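# Swing the post's hook through the cabinet door eye

## Task

Open the cabinet door and secure it with the hook that swivels on the post: the hook's tip must point downward and pass through the eye on the door, and the hook must touch none of the table, the post, the cabinet body or the door. The cabinet is free-standing and has to finish upright, resting flat on its base, or the attempt fails. It only counts if the arrangement holds on its own, with no help from the robot at the end.

## Robot and tools

Robot: two arms, left_arm and right_arm, each with a two-finger parallel gripper. The names are labels, not image sides. Avoid letting the arms collide or shove each other. Avoid hard hits, slams, very hard pushes, drops, and anything leaving the table. Brief outside tugs on held parts or nudges to loose objects can happen.

Scene frame (used in results): origin on the table top midway between the arms, +z up, +x out over the table, left_arm on the +y side. Each result's state line reports every gripper's end_effector_position (metres) and end_effector_quat_wxyz. This position is the point between the pads when closed. Closed fingertips reach about 33 mm past it, fully open ones about 9 mm. Reported positions can be off, more so at long reach.

Gripper axes: fingers point along the gripper's +z and open and close along its y.

The 18-number row (shared by execute_actions and move): one flat list covering both arms. First left_arm: dx, dy, dz, rx, ry, rz, then left_gripper position, force_limit, speed. Then the same nine for right_arm and right_gripper. Every value lies in [-1, 1]. dx..rz are an offset, not a pose: a displacement in that gripper's own axes, from its measured pose when the action starts. 1.0 equals 0.6 m of travel or 180 degrees. rx, ry, rz form a single rotation vector. Optionally add 14 values in [0, 1]: per-joint stiffness multipliers, seven for left_arm then seven for right_arm, in Joint positions order; they persist until changed.

Finger numbers: position +1 = fully open (140 mm), pads touch near -0.8, -1 = close until blocked. force_limit roughly 14 N at -1, 60 N at 0, 107 N at +1 (parts up to 40 mm wide). speed roughly 30 mm/s at -1, 140 at 0, 250 at +1. A 0 is a real command, so to leave a gripper unchanged repeat its previous three numbers. To squeeze harder on a held part, raise force_limit and toggle position between -1 and -0.98. As fingers close, the tips extend about 24 mm away from the arm; allow clearance above surfaces.

execute_actions(actions): a list of actions. Each action is a table of up to 15 rows; each row lasts one step of 1/30 s, and a short table repeats its final row to fill 15 steps. All rows in an action are offsets from the action's starting pose, not from the row before. For a call's first action that start is the last reported pose. An empty list just returns state and images.

move(target, speed, blocking): target is one 18-number row; its offsets count from the pose in the latest result that reported one. The gripper travels in a straight line toward it; both arms finish together, within 0.5 to 10 s (cut off at 10 s). speed is each path's top speed in m/s, 0.002 to 0.5, default 0.25; rotation capped at twice that in rad/s. Finger numbers are applied at the start. Paths do not avoid obstacles or the other arm; grippers lag, drift and may overshoot speed near full arm extension. Faster motion or a target farther beyond a contact means harder impact. blocking=false returns after 0.5 s while motion continues; then use wait or stop before any new action or move. The result adds a "move:" line with the outcome (done, off_target, moving, held, fault) and limits (paced = command clipped; held = some steps blocked, after which the arm may jump faster), plus each gripper's distance to target.

wait(seconds): 0 to 10; runs the sim holding current commands, returns early if a running move ends. stop(): brakes a running move (needs room); fingers keep going. zoom_image(camera, region): camera is cam_high, cam_low, cam_left_wrist or cam_right_wrist (all 504x504); region [x0, y0, x1, y1] in pixels, top-left origin, at most 504 by 504. finished_scene(scene): ends the current scene (give its number) after the last command is held; irreversible; reports success.

Controller behaviour: each step the commanded pose is limited to 70 mm and 16 degrees from the measured one, then pursued by damped IK, favouring position over orientation. Distant targets may need several actions; after an action the arm stops at its last clipped pose, so send the remainder next. "Hand target" lines show where each gripper is currently driven. "pose unreachable" means a clearance check altered or blocked that arm's command. Elbows stop just short of straight. Joint ranges (rad): waist ±2.744, shoulder ±1.784, upper arm roll ±2.901, elbow -3.042 to -0.152, forearm roll ±2.807, wrist pitch 0.544 to 4.517, wrist roll ±3.016. To hold an arm still, send the offset back to its desired pose in the first call of a reply and zeros after.

Result lines: object_status 0 moving, 1 blocked while opening, 2 blocked while closing (a grip), 3 reached target or pads met (thin items may still be held). position_measured is in counts, 3 open to 230 closed, not linear. Joint torques are total drive output; external joint torques estimate outside loads including friction and held weight. If contact torque hits a joint's load limit (waist, shoulder 35; upper arm roll 32; elbow 30; forearm roll, wrist pitch, wrist roll 12 N m) that arm halts for 10 s and the rest of the call is skipped. Sustained holding heats motors; MOTOR HOT warns, and an OVER-TEMPERATURE FAULT brakes the arm until cool.

Each tool is called after "Emit:" by a JSON object that holds its "api" and its "payload", one argument or row to a line.

## Session

Emit:
{"api": "execute_actions", "payload": {
  "actions": []
}}

Scene clock: 0.00 s.
left_arm: end_effector_position=(+0.6175, +0.4865, +0.4196) position_measured=3 object_status=3 end_effector_quat_wxyz=(-0.002, +0.932, -0.361, +0.013) | right_arm: end_effector_position=(+0.5366, -0.4687, +0.2122) position_measured=3 object_status=3 end_effector_quat_wxyz=(+0.511, -0.510, +0.690, +0.050)
Joint positions: left_arm=[ 0.015 -0.004 -0.003 -1.565 -0.007  1.585 -0.778] | right_arm=[-0.564 -0.163 -0.194 -2.605  1.388  2.12  -1.303]
Joint velocities: left_arm=[-0.002  0.001 -0.    -0.001  0.001 -0.    -0.   ] | right_arm=[-0.001 -0.001  0.001  0.001 -0.     0.001  0.   ]
Joint torques (N m, as the joint torque sensors report them, + toward a larger angle): no reading
External joint torques (N m, as the arm's controller estimates them; a push from outside toward a larger angle lowers the number): no reading
Hand target (left_arm): +0.618, +0.487, +0.420; -0.002, +0.932, -0.361, +0.013
Hand target (right_arm): +0.537, -0.469, +0.212; +0.511, -0.510, +0.690, +0.050
Joint stiffness scale: left_arm=[1. 1. 1. 1. 1. 1. 1.] | right_arm=[1. 1. 1. 1. 1. 1. 1.]

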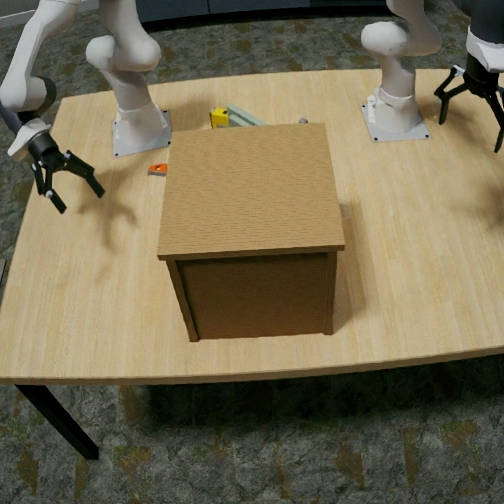

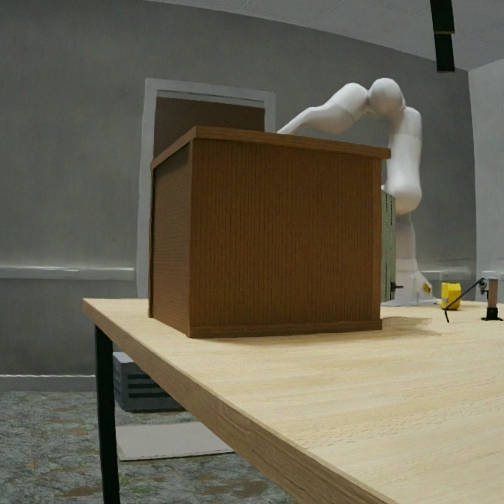

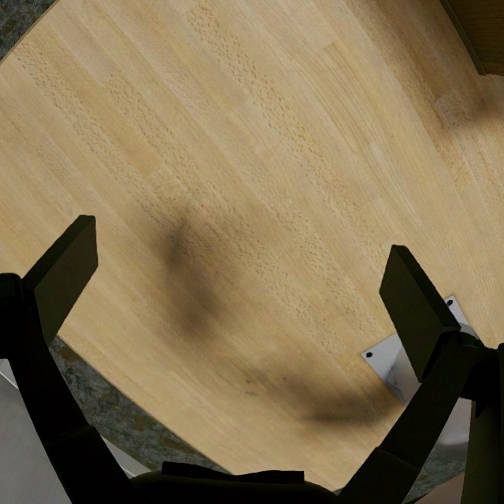

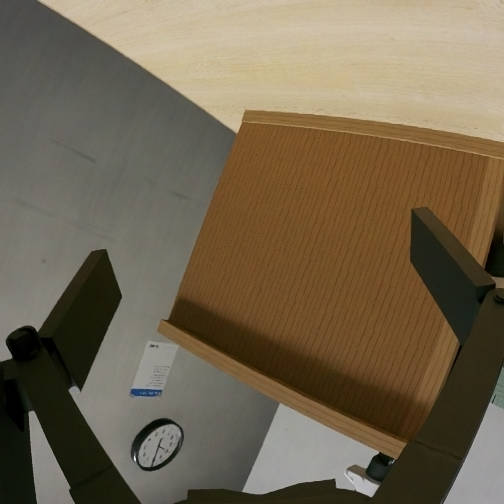

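Emit:
{"api": "zoom_image", "payload": {
  "camera": "cam_low",
  "region": [364, 180, 504, 340]
}}

Emit:
{"api": "zoom_image", "payload": {
  "camera": "cam_high",
  "region": [130, 70, 350, 200]
}}

Region (364, 180, 504, 340) of cam_low's 504x504 image, scaled by 3.150, with more detail than that image has; it fills the left 441 columns of this view, and the rest is white.

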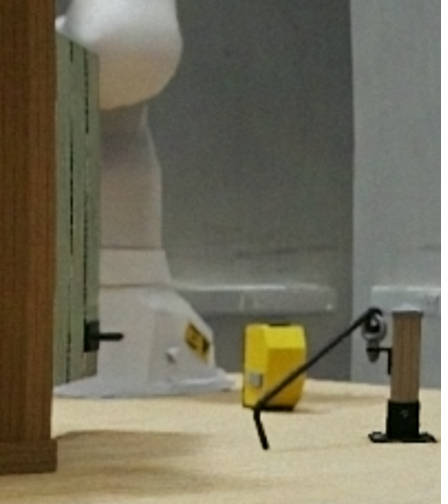

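Region (130, 70, 350, 200) of cam_high's 504x504 image, scaled by 2.291, with more detail than that image has; it fills the top 298 rows of this view, and the rest is white.

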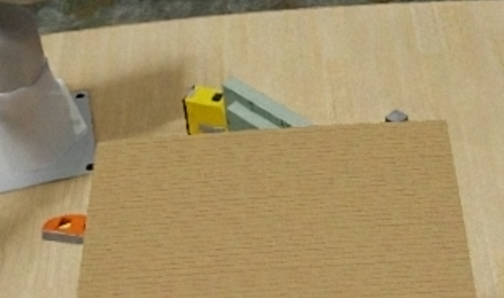

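Emit:
{"api": "move", "payload": {
  "target": [-0.25,0.76,-0.217,0,0,0.265,1,0,0,0,0,0,0,0,0,1,0,0]
}}

Scene clock: 38.27 s.
left_arm: end_effector_position=(+0.1987, +0.2447, +0.5477) position_measured=3 object_status=3 end_effector_quat_wxyz=(-0.002, +0.703, -0.711, +0.014) | right_arm: end_effector_position=(+0.5366, -0.4687, +0.2122) position_measured=3 object_status=3 end_effector_quat_wxyz=(+0.511, -0.510, +0.690, +0.050)
Joint positions: left_arm=[-0.394 -0.795 -0.265 -1.846 -0.214  1.107 -0.632] | right_arm=[-0.564 -0.163 -0.194 -2.605  1.388  2.12  -1.303]
Joint velocities: left_arm=[-0.     0.001 -0.001  0.001 -0.002 -0.009 -0.005] | right_arm=[-0.001  0.     0.    -0.001  0.    -0.001 -0.   ]
Joint torques (N m, as the joint torque sensors report them, + toward a larger angle): left_arm=[ 2.14  1.96  4.74 18.63 -0.21  2.19 -0.3 ] | right_arm=[  0.79 -24.57   0.72  20.42   0.36  -0.39  -0.08]
External joint torques (N m, as the arm's controller estimates them; a push from outside toward a larger angle lowers the number): left_arm=[ 2.21  0.31 -0.56  0.53 -0.92 -0.41 -0.3 ] | right_arm=[ 0.8  -2.01  0.06 -0.36 -0.14 -0.14 -0.04]
Hand target (left_arm): +0.197, +0.244, +0.547; -0.000, +0.705, -0.709, +0.012
Hand target (right_arm): +0.537, -0.469, +0.212; +0.511, -0.510, +0.690, +0.050
Off the commanded pose (left_arm): 0.010 m, 1 deg.
Off the commanded pose (right_arm): 0.000 m, 0 deg.
Joint stiffness scale: left_arm=[1. 1. 1. 1. 1. 1. 1.] | right_arm=[1. 1. 1. 1. 1. 1. 1.]
move: off_target (left_arm)

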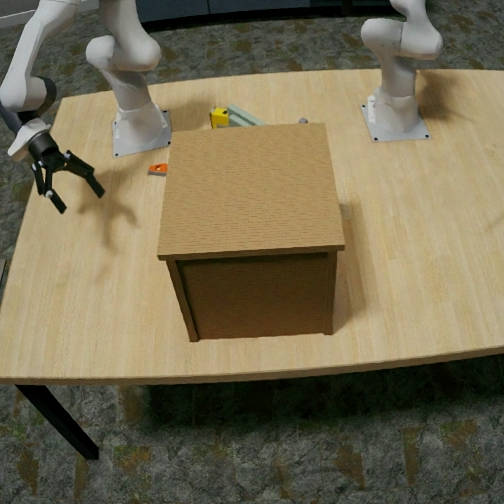

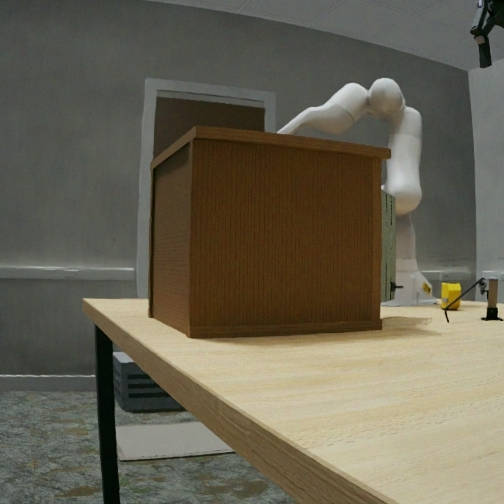

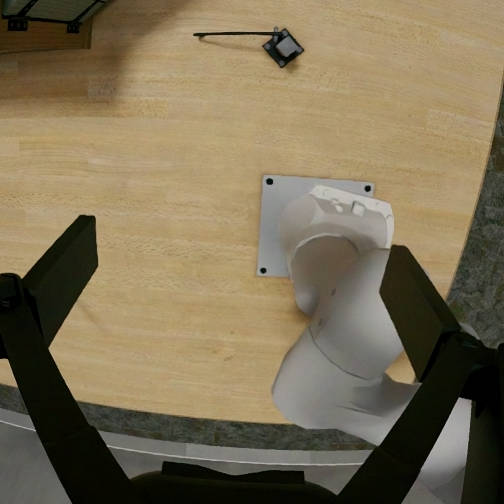

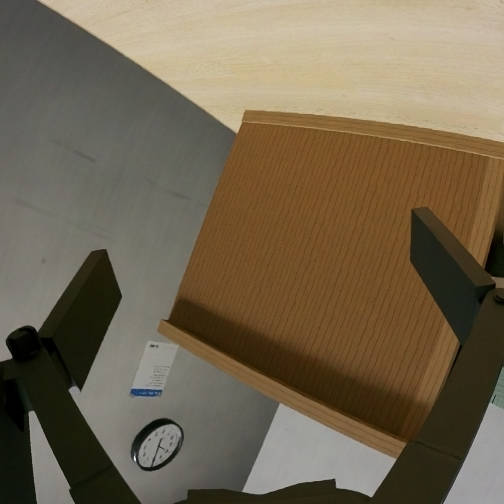

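Emit:
{"api": "move", "payload": {
  "target": [0.33,-0.14,0.08,0,0,0,1,0,0,0,0,0,0,0,0,1,0,0]
}}

Scene clock: 47.27 s.
left_arm: end_effector_position=(+0.2801, +0.0461, +0.5004) position_measured=3 object_status=3 end_effector_quat_wxyz=(+0.003, +0.698, -0.716, +0.012) | right_arm: end_effector_position=(+0.5366, -0.4687, +0.2122) position_measured=3 object_status=3 end_effector_quat_wxyz=(+0.511, -0.510, +0.690, +0.050)
Joint positions: left_arm=[-0.227 -0.303 -0.699 -1.58  -0.202  1.373 -0.881] | right_arm=[-0.564 -0.163 -0.194 -2.605  1.388  2.12  -1.303]
Joint velocities: left_arm=[ 0.01  -0.001 -0.008  0.001  0.001 -0.    -0.026] | right_arm=[-0.001  0.002 -0.     0.002 -0.    -0.    -0.   ]
Joint torques (N m, as the joint torque sensors report them, + toward a larger angle): left_arm=[  1.79 -11.82   4.25  21.63   1.61   2.99  -0.31] | right_arm=[  1.06 -24.25   0.59  20.61   0.36  -0.35  -0.22]
External joint torques (N m, as the arm's controller estimates them; a push from outside toward a larger angle lowers the number): left_arm=[ 1.85 -0.01 -1.55  0.13  0.81  0.41 -0.31] | right_arm=[ 1.1  -1.64 -0.03 -0.23 -0.15 -0.1  -0.17]
Hand target (left_arm): +0.282, +0.046, +0.501; +0.002, +0.703, -0.711, +0.013
Hand target (right_arm): +0.537, -0.469, +0.212; +0.511, -0.510, +0.690, +0.050
Off the commanded pose (left_arm): 0.005 m, 1 deg.
Off the commanded pose (right_arm): 0.000 m, 0 deg.
Joint stiffness scale: left_arm=[1. 1. 1. 1. 1. 1. 1.] | right_arm=[1. 1. 1. 1. 1. 1. 1.]
move: off_target (left_arm)

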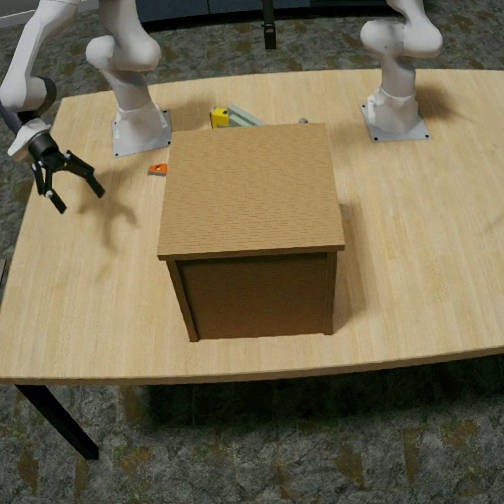

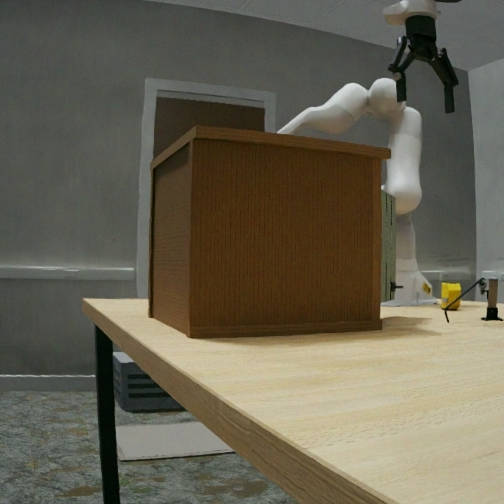

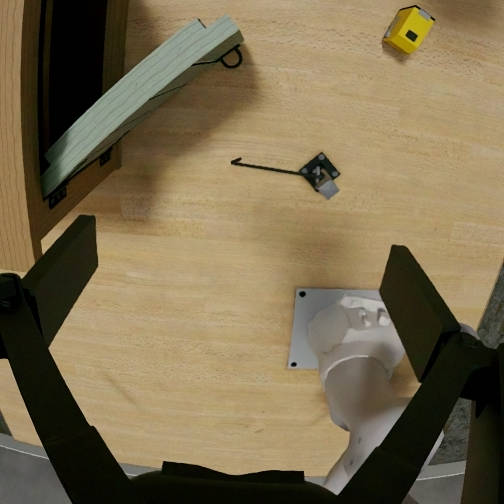

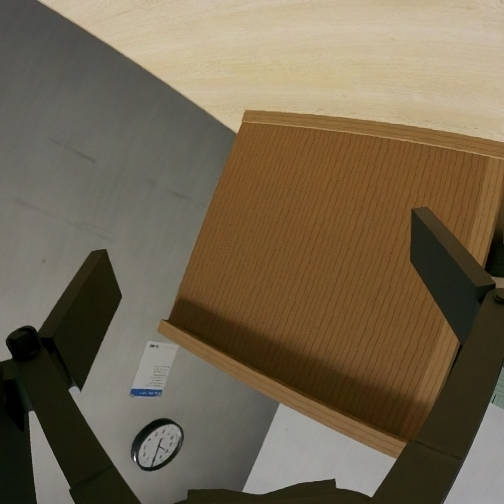

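Emit:
{"api": "zoom_image", "payload": {
  "camera": "cam_left_wrist",
  "region": [220, 120, 350, 220]
}}

Emit:
{"api": "zoom_image", "payload": {
  "camera": "cam_left_wrist",
  "region": [30, 0, 270, 240]
}}

Region (220, 120, 350, 220) of cam_left_wrist's 504x504 image, scaled by 3.877, with more detail than that image has; it fills the top 388 rows of this view, and the rest is white.

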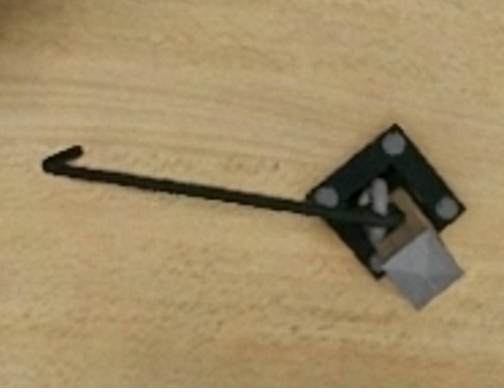

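Region (30, 0, 270, 240) of cam_left_wrist's 504x504 image, scaled by 2.100, with more detail than that image has.

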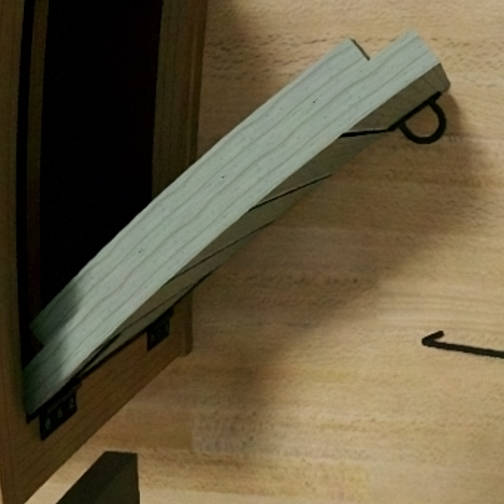

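Emit:
{"api": "move", "payload": {
  "target": [-0.137,0.042,0.42,0,0,0.472,-0.1,-1,0,-0.252,0.397,0.023,0,0,0,-1,0,1],
  "speed": 0.2
}}

Scene clock: 124.47 s.
left_arm: end_effector_position=(+0.2576, +0.1275, +0.2492) position_measured=141 object_status=3 end_effector_quat_wxyz=(+0.003, -0.040, +0.999, -0.012) | right_arm: end_effector_position=(+0.3617, -0.2539, +0.2051) position_measured=233 object_status=3 end_effector_quat_wxyz=(+0.413, -0.607, +0.653, +0.185)
Joint positions: left_arm=[-0.972 -0.546 -0.083 -2.533 -0.055  2.01   0.511] | right_arm=[-0.958 -0.896  0.536 -3.033  1.374  1.679 -0.976]
Joint velocities: left_arm=[ 0.001 -0.001 -0.002 -0.001 -0.001  0.001  0.013] | right_arm=[-0.189 -0.138  0.191  0.     0.073 -0.166  0.036]
Joint torques (N m, as the joint torque sensors report them, + toward a larger angle): left_arm=[ -0.39 -13.89   2.16  22.49   1.54   2.95   0.36] | right_arm=[-0.43 -0.67 -6.82 20.35  2.68 -0.59  0.2 ]
External joint torques (N m, as the arm's controller estimates them; a push from outside toward a larger angle lowers the number): left_arm=[-0.37 -0.93  1.57 -1.66  0.83  0.44  0.36] | right_arm=[-0.98 -2.    1.83 -0.66  0.79 -0.86  0.23]
Hand target (left_arm): +0.258, +0.128, +0.249; +0.005, -0.034, +0.999, -0.012
Hand target (right_arm): +0.360, -0.249, +0.208; -0.414, +0.601, -0.655, -0.195
Off the commanded pose (left_arm): 0.005 m, 1 deg.
Off the commanded pose (right_arm): 0.009 m, 23 deg; orientation clipped at the last step of the last action.
Joint stiffness scale: left_arm=[1. 1. 1. 1. 1. 1. 1.] | right_arm=[1. 1. 1. 1. 1. 1. 1.]
joint sent to its limit (right arm) — the command would take joint 4 (elbow) past its lower limit, so that joint was sent only as far as its limit.
move: off_target (left_arm, right_arm); limits=paced

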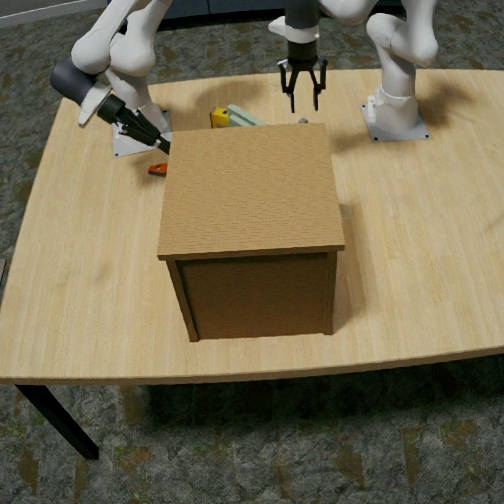

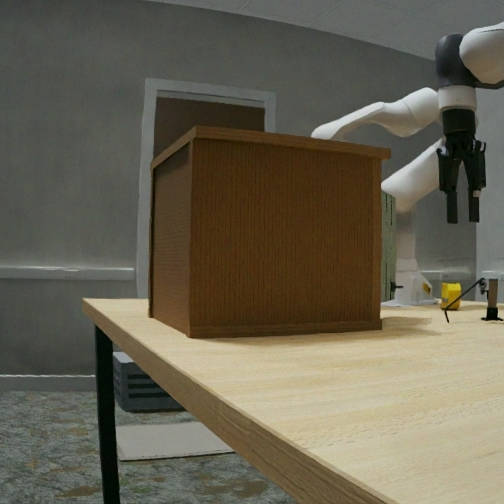

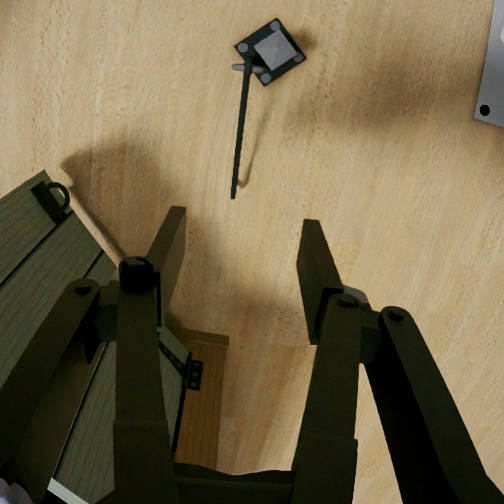

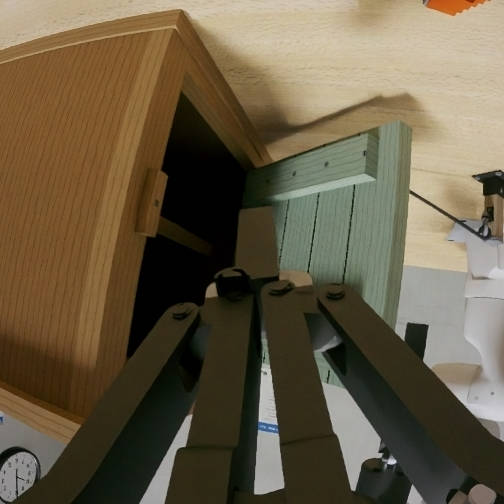

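Emit:
{"api": "move", "payload": {
  "target": [0.012,-0.018,0.225,0,0,0,-0.1,-1,0,-0.205,0.008,0.077,-0.106,0.114,0.007,-1,0,1],
  "speed": 0.12
}}

Scene clock: 159.00 s.
left_arm: end_effector_position=(+0.2530, +0.1162, +0.1145) position_measured=141 object_status=3 end_effector_quat_wxyz=(+0.003, -0.038, +0.999, -0.010) | right_arm: end_effector_position=(+0.3628, -0.1416, +0.2714) position_measured=233 object_status=3 end_effector_quat_wxyz=(+0.186, -0.685, +0.681, +0.176)
Joint positions: left_arm=[-0.973 -0.321 -0.126 -2.719 -0.066  2.421  0.493] | right_arm=[-0.939 -1.031  0.828 -2.564  1.179  1.509 -0.375]
Joint velocities: left_arm=[ 0.     0.    -0.    -0.    -0.001  0.005 -0.002] | right_arm=[ 0.001 -0.001  0.001 -0.001  0.001 -0.006  0.028]
Joint torques (N m, as the joint torque sensors report them, + toward a larger angle): left_arm=[ -0.04 -16.85  -0.38  19.51  -0.3    2.95  -0.25] | right_arm=[ -0.28   7.02 -15.3   20.11   0.92   0.92   0.18]
External joint torques (N m, as the arm's controller estimates them; a push from outside toward a larger angle lowers the number): left_arm=[-0.03  0.69 -1.01 -1.5  -0.83  0.44 -0.25] | right_arm=[-0.34 -0.5   2.22  1.46 -0.99 -0.84  0.2 ]
Hand target (left_arm): +0.252, +0.115, +0.114; +0.003, -0.041, +0.999, -0.011
Hand target (right_arm): +0.361, -0.142, +0.271; -0.182, +0.681, -0.687, -0.179
Off the commanded pose (left_arm): 0.003 m, 0 deg.
Off the commanded pose (right_arm): 0.002 m, 1 deg.
Joint stiffness scale: left_arm=[1. 1. 1. 1. 1. 1. 1.] | right_arm=[1. 1. 1. 1. 1. 1. 1.]
move: done

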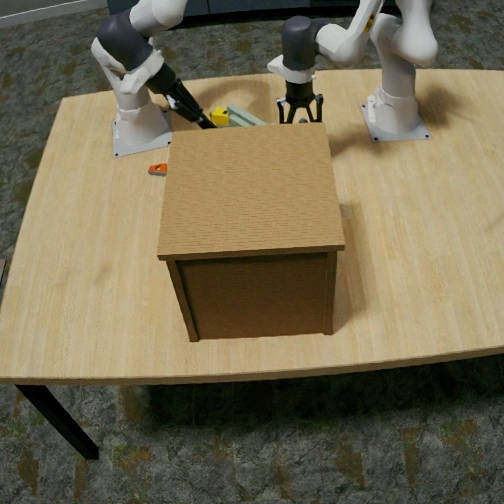

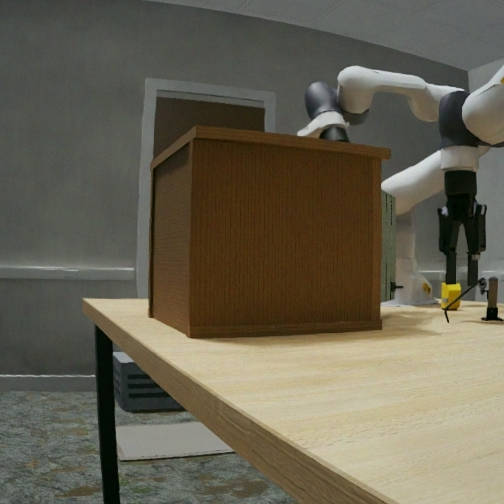

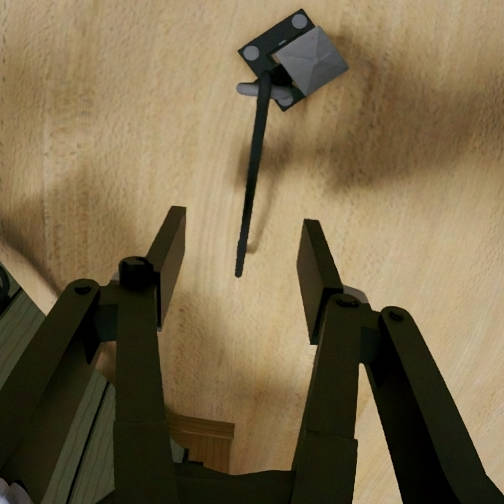

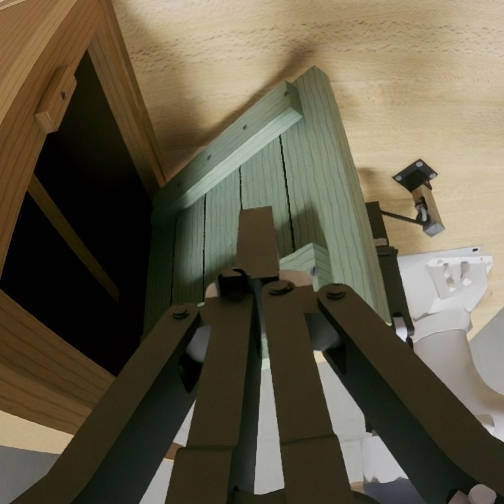

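Emit:
{"api": "move", "payload": {
  "target": [0,0.002,0.065,0,0,0.01,-0.1,-1,0,0,0,0,0,0,0,-1,0,1],
  "speed": 0.08
}}

Emit:
{"api": "move", "payload": {
  "target": [0,0,0,0,0,0,-1,-0.8,-0.5,0,0,0,0,0,0,-1,0,1]
}}

Emit:
{"api": "zoom_image", "payload": {
  "camera": "cam_low",
  "region": [384, 230, 504, 340]
}}

Scene clock: 182.97 s.
left_arm: end_effector_position=(+0.2527, +0.1176, +0.0758) position_measured=141 object_status=3 end_effector_quat_wxyz=(+0.002, -0.028, +1.000, -0.010) | right_arm: end_effector_position=(+0.3626, -0.1414, +0.2714) position_measured=233 object_status=3 end_effector_quat_wxyz=(+0.185, -0.683, +0.684, +0.177)
Joint positions: left_arm=[-0.973 -0.225 -0.126 -2.752 -0.06   2.547  0.509] | right_arm=[-0.939 -1.031  0.829 -2.564  1.179  1.508 -0.367]
Joint velocities: left_arm=[-0.001 -0.001 -0.    -0.001 -0.     0.011  0.006] | right_arm=[ 0.    -0.001  0.     0.001  0.001  0.     0.   ]
Joint torques (N m, as the joint torque sensors report them, + toward a larger angle): left_arm=[ -0.14 -18.55   0.76  18.45   1.39   3.01   0.36] | right_arm=[  1.49   7.35 -16.63  18.64   1.73   1.77  -0.52]
External joint torques (N m, as the arm's controller estimates them; a push from outside toward a larger angle lowers the number): left_arm=[-0.1   0.81  0.36 -1.    0.93  0.5   0.36] | right_arm=[ 1.45 -0.17  0.94 -0.04 -0.18  0.   -0.51]
Hand target (left_arm): +0.253, +0.117, +0.075; +0.004, -0.022, +1.000, -0.010
Hand target (right_arm): +0.363, -0.142, +0.271; -0.186, +0.685, -0.681, -0.176
Off the commanded pose (left_arm): 0.001 m, 1 deg.
Off the commanded pose (right_arm): 0.000 m, 0 deg.
Joint stiffness scale: left_arm=[1. 1. 1. 1. 1. 1. 1.] | right_arm=[1. 1. 1. 1. 1. 1. 1.]
move: done

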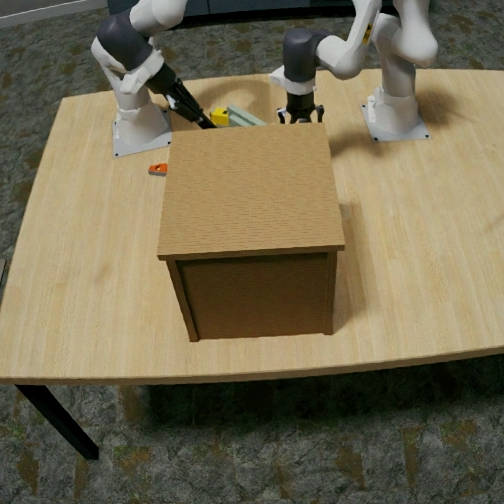

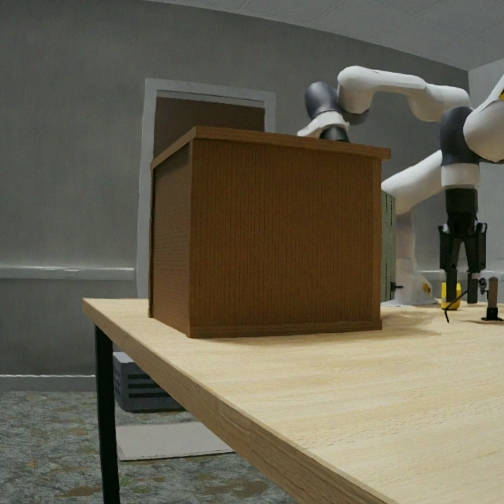

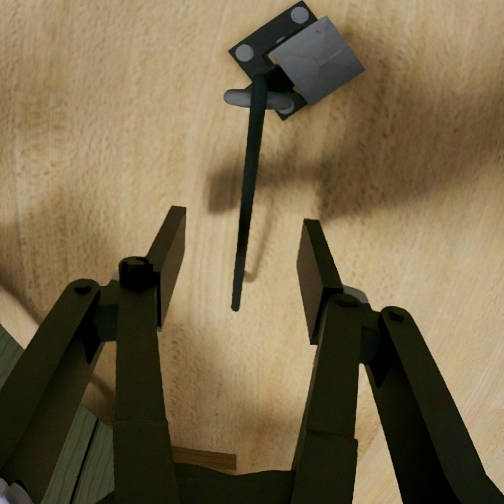

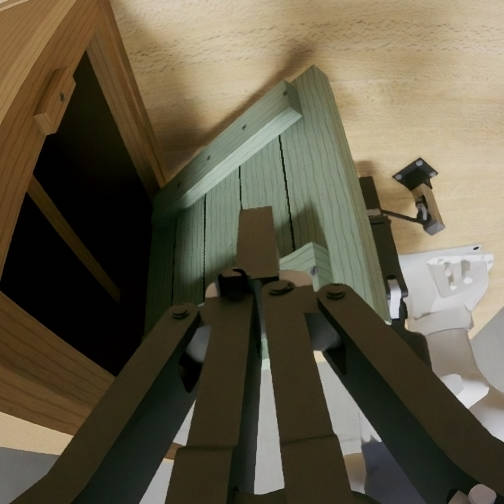

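Scene clock: 183.80 s.
left_arm: end_effector_position=(+0.2529, +0.1174, +0.0759) position_measured=224 object_status=2 end_effector_quat_wxyz=(+0.002, -0.028, +1.000, -0.010) | right_arm: end_effector_position=(+0.3626, -0.1414, +0.2714) position_measured=233 object_status=3 end_effector_quat_wxyz=(+0.185, -0.683, +0.684, +0.177)
Joint positions: left_arm=[-0.973 -0.225 -0.126 -2.752 -0.06   2.548  0.509] | right_arm=[-0.939 -1.031  0.829 -2.564  1.179  1.508 -0.367]
Joint velocities: left_arm=[-0.     0.    -0.     0.001 -0.     0.     0.001] | right_arm=[-0.001 -0.001 -0.002  0.001 -0.001 -0.001  0.   ]
Joint torques (N m, as the joint torque sensors report them, + toward a larger angle): left_arm=[  0.88 -19.58   1.19  19.02   0.42   2.43   0.02] | right_arm=[  1.1    7.25 -16.83  18.5    1.75   1.56  -0.12]
External joint torques (N m, as the arm's controller estimates them; a push from outside toward a larger angle lowers the number): left_arm=[ 0.92 -0.27  0.79 -0.43 -0.04 -0.08  0.02] | right_arm=[ 1.12 -0.28  0.79 -0.2  -0.16 -0.22 -0.11]
Hand target (left_arm): +0.253, +0.118, +0.076; +0.002, -0.028, +1.000, -0.010
Hand target (right_arm): +0.363, -0.141, +0.271; -0.185, +0.683, -0.684, -0.177
Off the commanded pose (left_arm): 0.000 m, 0 deg.
Off the commanded pose (right_arm): 0.000 m, 0 deg.
Joint stiffness scale: left_arm=[1. 1. 1. 1. 1. 1. 1.] | right_arm=[1. 1. 1. 1. 1. 1. 1.]
move: done

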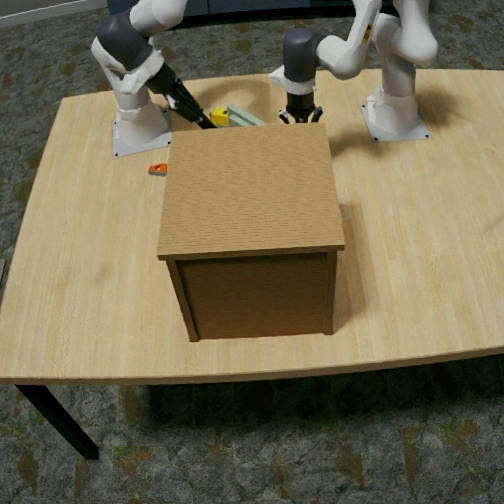

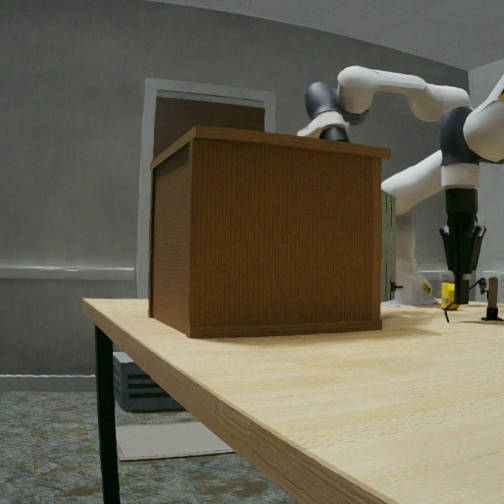

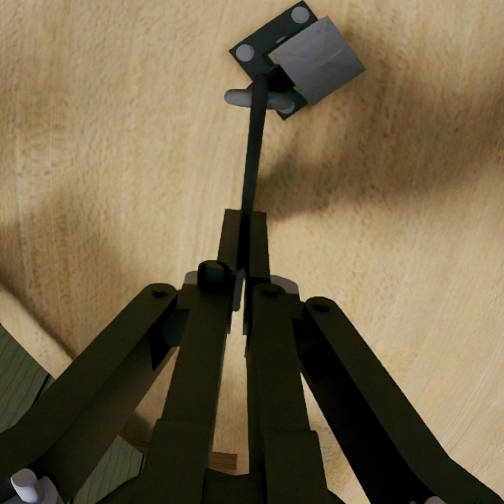

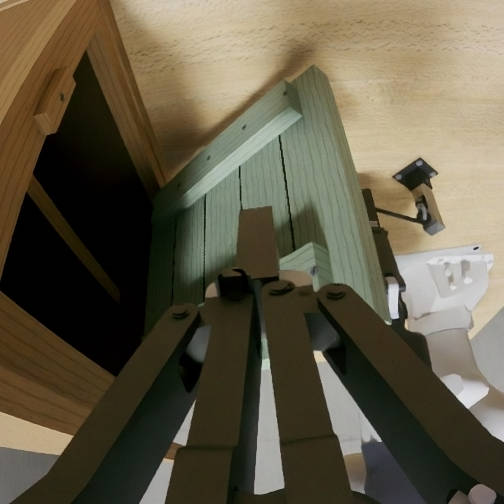

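Region (384, 230, 504, 340) of cam_low's 504x504 image, scaled by 4.200, with more detail than that image has; it fills the top 462 rows of this view, and the rest is white.

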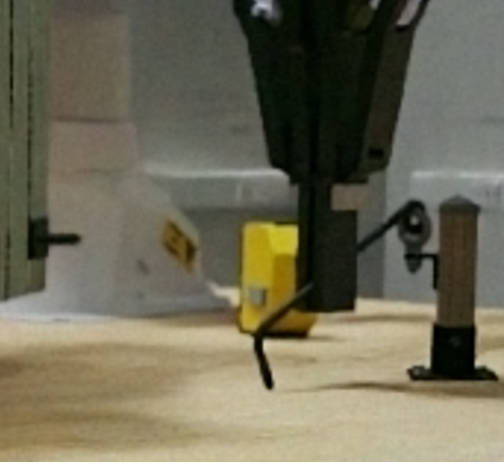

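Emit:
{"api": "move", "payload": {
  "target": [-0.005,0,-0.08,0,-0.11,0,-1,-0.8,-0.5,0,0,0,0,0,0,-1,0,1],
  "speed": 0.06
}}

Emit:
{"api": "zoom_image", "payload": {
  "camera": "cam_low",
  "region": [384, 230, 504, 340]
}}

Scene clock: 200.40 s.
left_arm: end_effector_position=(+0.2484, +0.1151, +0.1218) position_measured=224 object_status=2 end_effector_quat_wxyz=(+0.169, -0.016, +0.986, -0.004) | right_arm: end_effector_position=(+0.3626, -0.1414, +0.2714) position_measured=233 object_status=3 end_effector_quat_wxyz=(+0.185, -0.683, +0.684, +0.177)
Joint positions: left_arm=[-0.79  -0.461 -0.534 -2.836  0.162  2.539  0.161] | right_arm=[-0.939 -1.031  0.829 -2.564  1.179  1.508 -0.367]
Joint velocities: left_arm=[ 0.018 -0.004 -0.031 -0.     0.    -0.003 -0.028] | right_arm=[ 0.     0.    -0.    -0.001  0.001 -0.001  0.   ]
Joint torques (N m, as the joint torque sensors report them, + toward a larger angle): left_arm=[  6.17 -15.52   6.51  20.37   0.97   1.98  -0.22] | right_arm=[  1.25   6.61 -16.77  18.59   1.79   1.49  -0.17]
External joint torques (N m, as the arm's controller estimates them; a push from outside toward a larger angle lowers the number): left_arm=[ 6.17 -4.35  1.92 -0.26  0.75 -0.56 -0.21] | right_arm=[ 1.25 -0.98  0.78 -0.02 -0.11 -0.28 -0.16]
Hand target (left_arm): +0.253, +0.117, +0.124; +0.171, -0.026, +0.985, -0.005
Hand target (right_arm): +0.363, -0.141, +0.271; -0.185, +0.683, -0.684, -0.177
Off the commanded pose (left_arm): 0.008 m, 2 deg.
Off the commanded pose (right_arm): 0.000 m, 0 deg.
Joint stiffness scale: left_arm=[1. 1. 1. 1. 1. 1. 1.] | right_arm=[1. 1. 1. 1. 1. 1. 1.]
move: off_target (left_arm)

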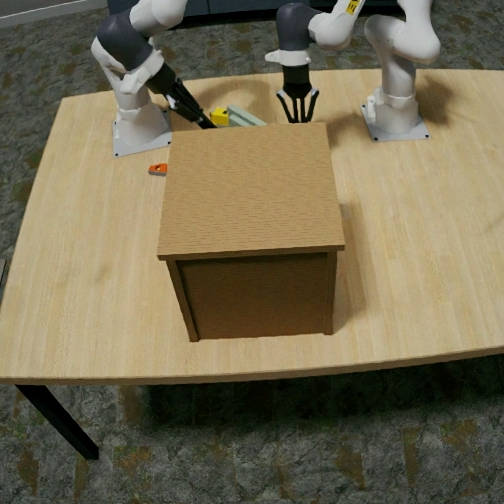

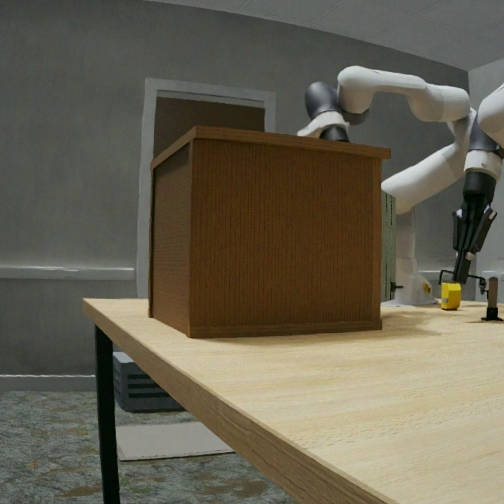

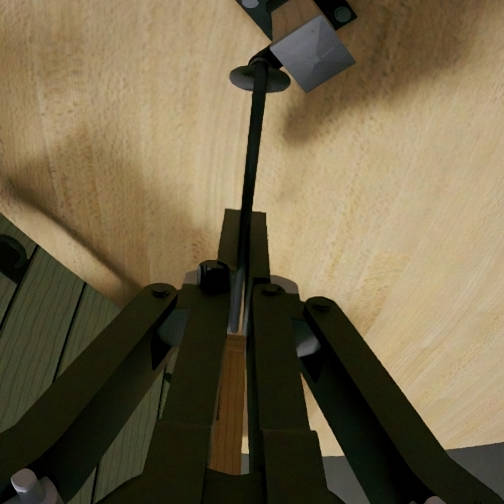

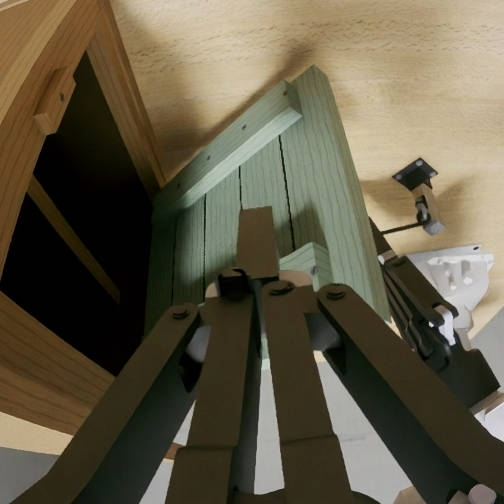

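Region (384, 230, 504, 340) of cam_low's 504x504 image, scaled by 4.200, with more detail than that image has; it fills the top 462 rows of this view, and the rest is white.

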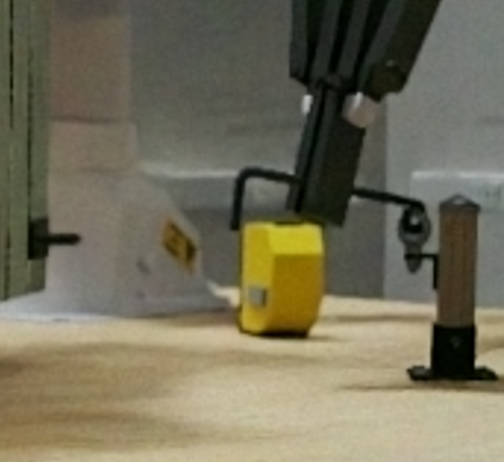

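Emit:
{"api": "move", "payload": {
  "target": [0.010,-0.0405,-0.004,0.041,0,0.115,-1,-0.8,-0.5,0,0,0,0,0,0,-1,0,1],
  "speed": 0.1
}}

Emit:
{"api": "move", "payload": {
  "target": [0.0074,-0.0405,-0.003,0.041,0,0.115,-1,-0.8,-0.5,0,0,0,0,0,0,-1,0,1],
  "speed": 0.1
}}

Emit:
{"api": "zoom_image", "payload": {
  "camera": "cam_low",
  "region": [384, 230, 504, 340]
}}

Scene clock: 216.63 s.
left_arm: end_effector_position=(+0.2441, +0.0898, +0.1245) position_measured=224 object_status=2 end_effector_quat_wxyz=(+0.168, +0.162, +0.972, -0.040) | right_arm: end_effector_position=(+0.3626, -0.1414, +0.2714) position_measured=233 object_status=3 end_effector_quat_wxyz=(+0.185, -0.683, +0.684, +0.177)
Joint positions: left_arm=[-0.966 -0.442 -0.317 -2.878  0.27   2.678  0.443] | right_arm=[-0.939 -1.031  0.829 -2.564  1.179  1.508 -0.367]
Joint velocities: left_arm=[-0.006  0.002  0.008  0.     0.005  0.004  0.02 ] | right_arm=[-0.001  0.002 -0.001 -0.001  0.001 -0.001  0.001]
Joint torques (N m, as the joint torque sensors report them, + toward a larger angle): left_arm=[ -1.65 -12.95   3.21  18.91   0.94   2.68   0.54] | right_arm=[  1.2    7.14 -16.37  18.71   1.76   1.55  -0.08]
External joint torques (N m, as the arm's controller estimates them; a push from outside toward a larger angle lowers the number): left_arm=[-1.71 -0.16  0.6  -1.91  0.84 -0.04  0.54] | right_arm=[ 1.25 -0.52  1.24  0.1  -0.15 -0.22 -0.07]
Hand target (left_arm): +0.243, +0.091, +0.123; +0.168, +0.171, +0.970, -0.037
Hand target (right_arm): +0.363, -0.141, +0.271; -0.185, +0.683, -0.684, -0.177
Off the commanded pose (left_arm): 0.003 m, 1 deg.
Off the commanded pose (right_arm): 0.000 m, 0 deg.
Joint stiffness scale: left_arm=[1. 1. 1. 1. 1. 1. 1.] | right_arm=[1. 1. 1. 1. 1. 1. 1.]
move: done

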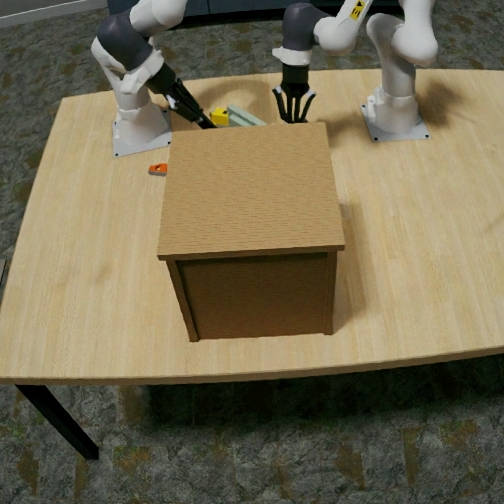

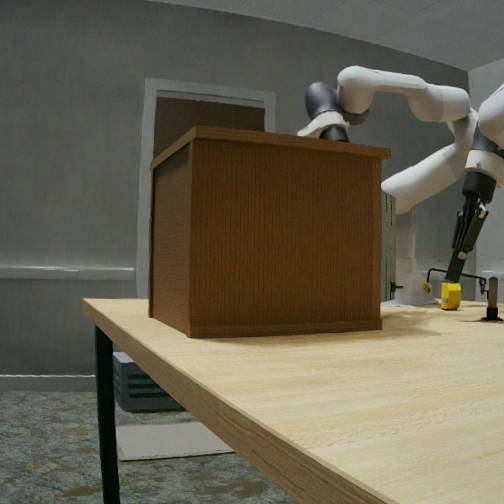

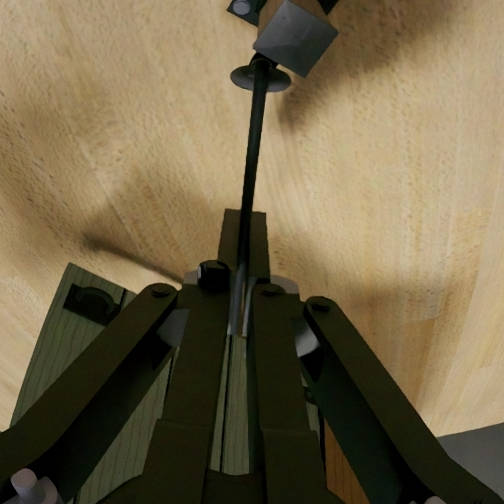

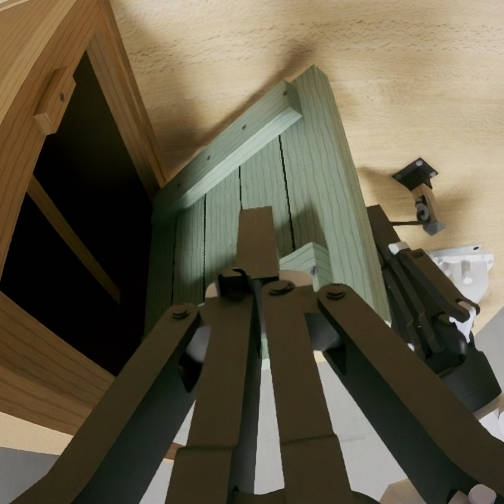

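Scene clock: 219.13 s.
left_arm: end_effector_position=(+0.2320, +0.0680, +0.1264) position_measured=224 object_status=2 end_effector_quat_wxyz=(+0.161, +0.334, +0.926, -0.074) | right_arm: end_effector_position=(+0.3626, -0.1414, +0.2714) position_measured=233 object_status=3 end_effector_quat_wxyz=(+0.185, -0.683, +0.684, +0.177)
Joint positions: left_arm=[-1.182 -0.424 -0.046 -2.906  0.358  2.79   0.759] | right_arm=[-0.939 -1.031  0.829 -2.564  1.179  1.508 -0.367]
Joint velocities: left_arm=[-0.01   0.001  0.012 -0.001  0.007  0.004  0.021] | right_arm=[ 0.001 -0.001 -0.    -0.    -0.     0.     0.002]
Joint torques (N m, as the joint torque sensors report them, + toward a larger angle): left_arm=[ -0.43 -13.44   1.82  19.49   1.21   2.96   0.66] | right_arm=[  1.08   6.56 -16.29  18.65   1.82   1.59  -0.18]
External joint torques (N m, as the arm's controller estimates them; a push from outside toward a larger angle lowers the number): left_arm=[-0.44  0.31  1.58 -1.36  1.11  0.03  0.67] | right_arm=[ 1.13 -1.02  1.35  0.02 -0.09 -0.19 -0.16]
Hand target (left_arm): +0.232, +0.069, +0.126; +0.162, +0.343, +0.923, -0.072
Hand target (right_arm): +0.363, -0.141, +0.271; -0.185, +0.683, -0.684, -0.177
Off the commanded pose (left_arm): 0.001 m, 1 deg.
Off the commanded pose (right_arm): 0.000 m, 0 deg.
Joint stiffness scale: left_arm=[1. 1. 1. 1. 1. 1. 1.] | right_arm=[1. 1. 1. 1. 1. 1. 1.]
move: done

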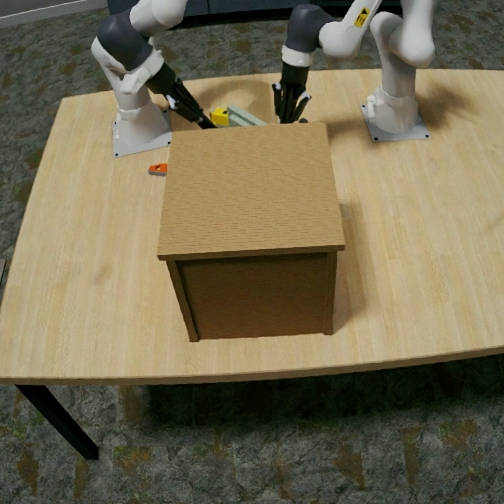

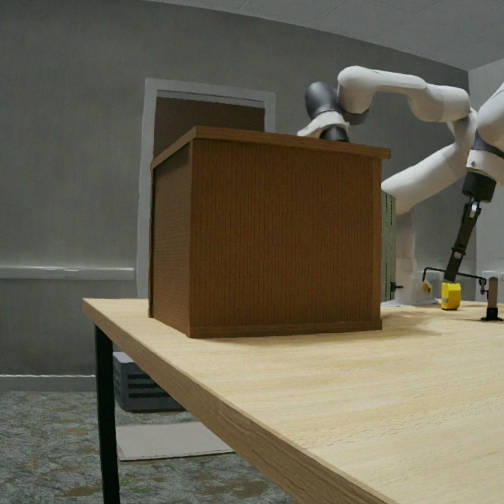

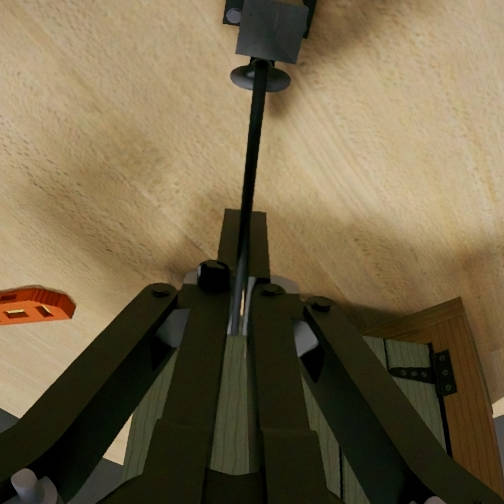

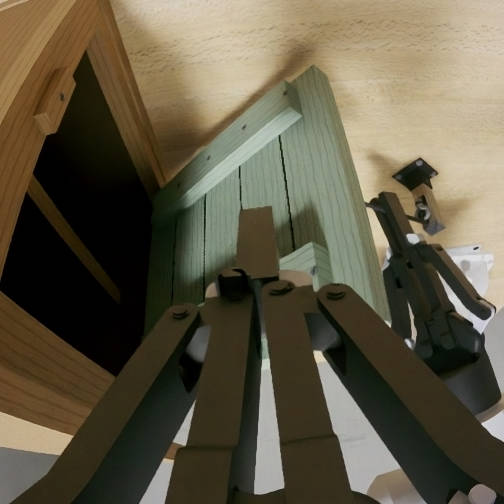

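Region (384, 230, 504, 340) of cam_low's 504x504 image, scaled by 4.200, with more detail than that image has; it fills the top 462 rows of this view, and the rest is white.

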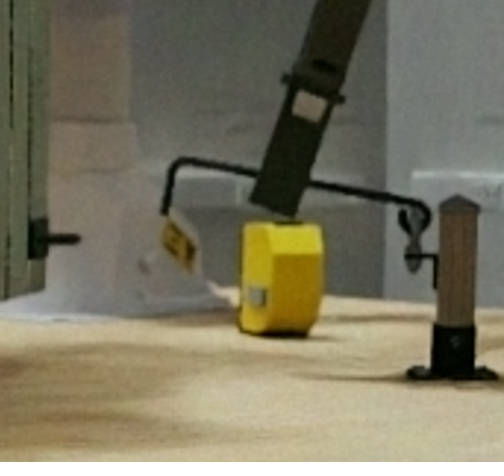

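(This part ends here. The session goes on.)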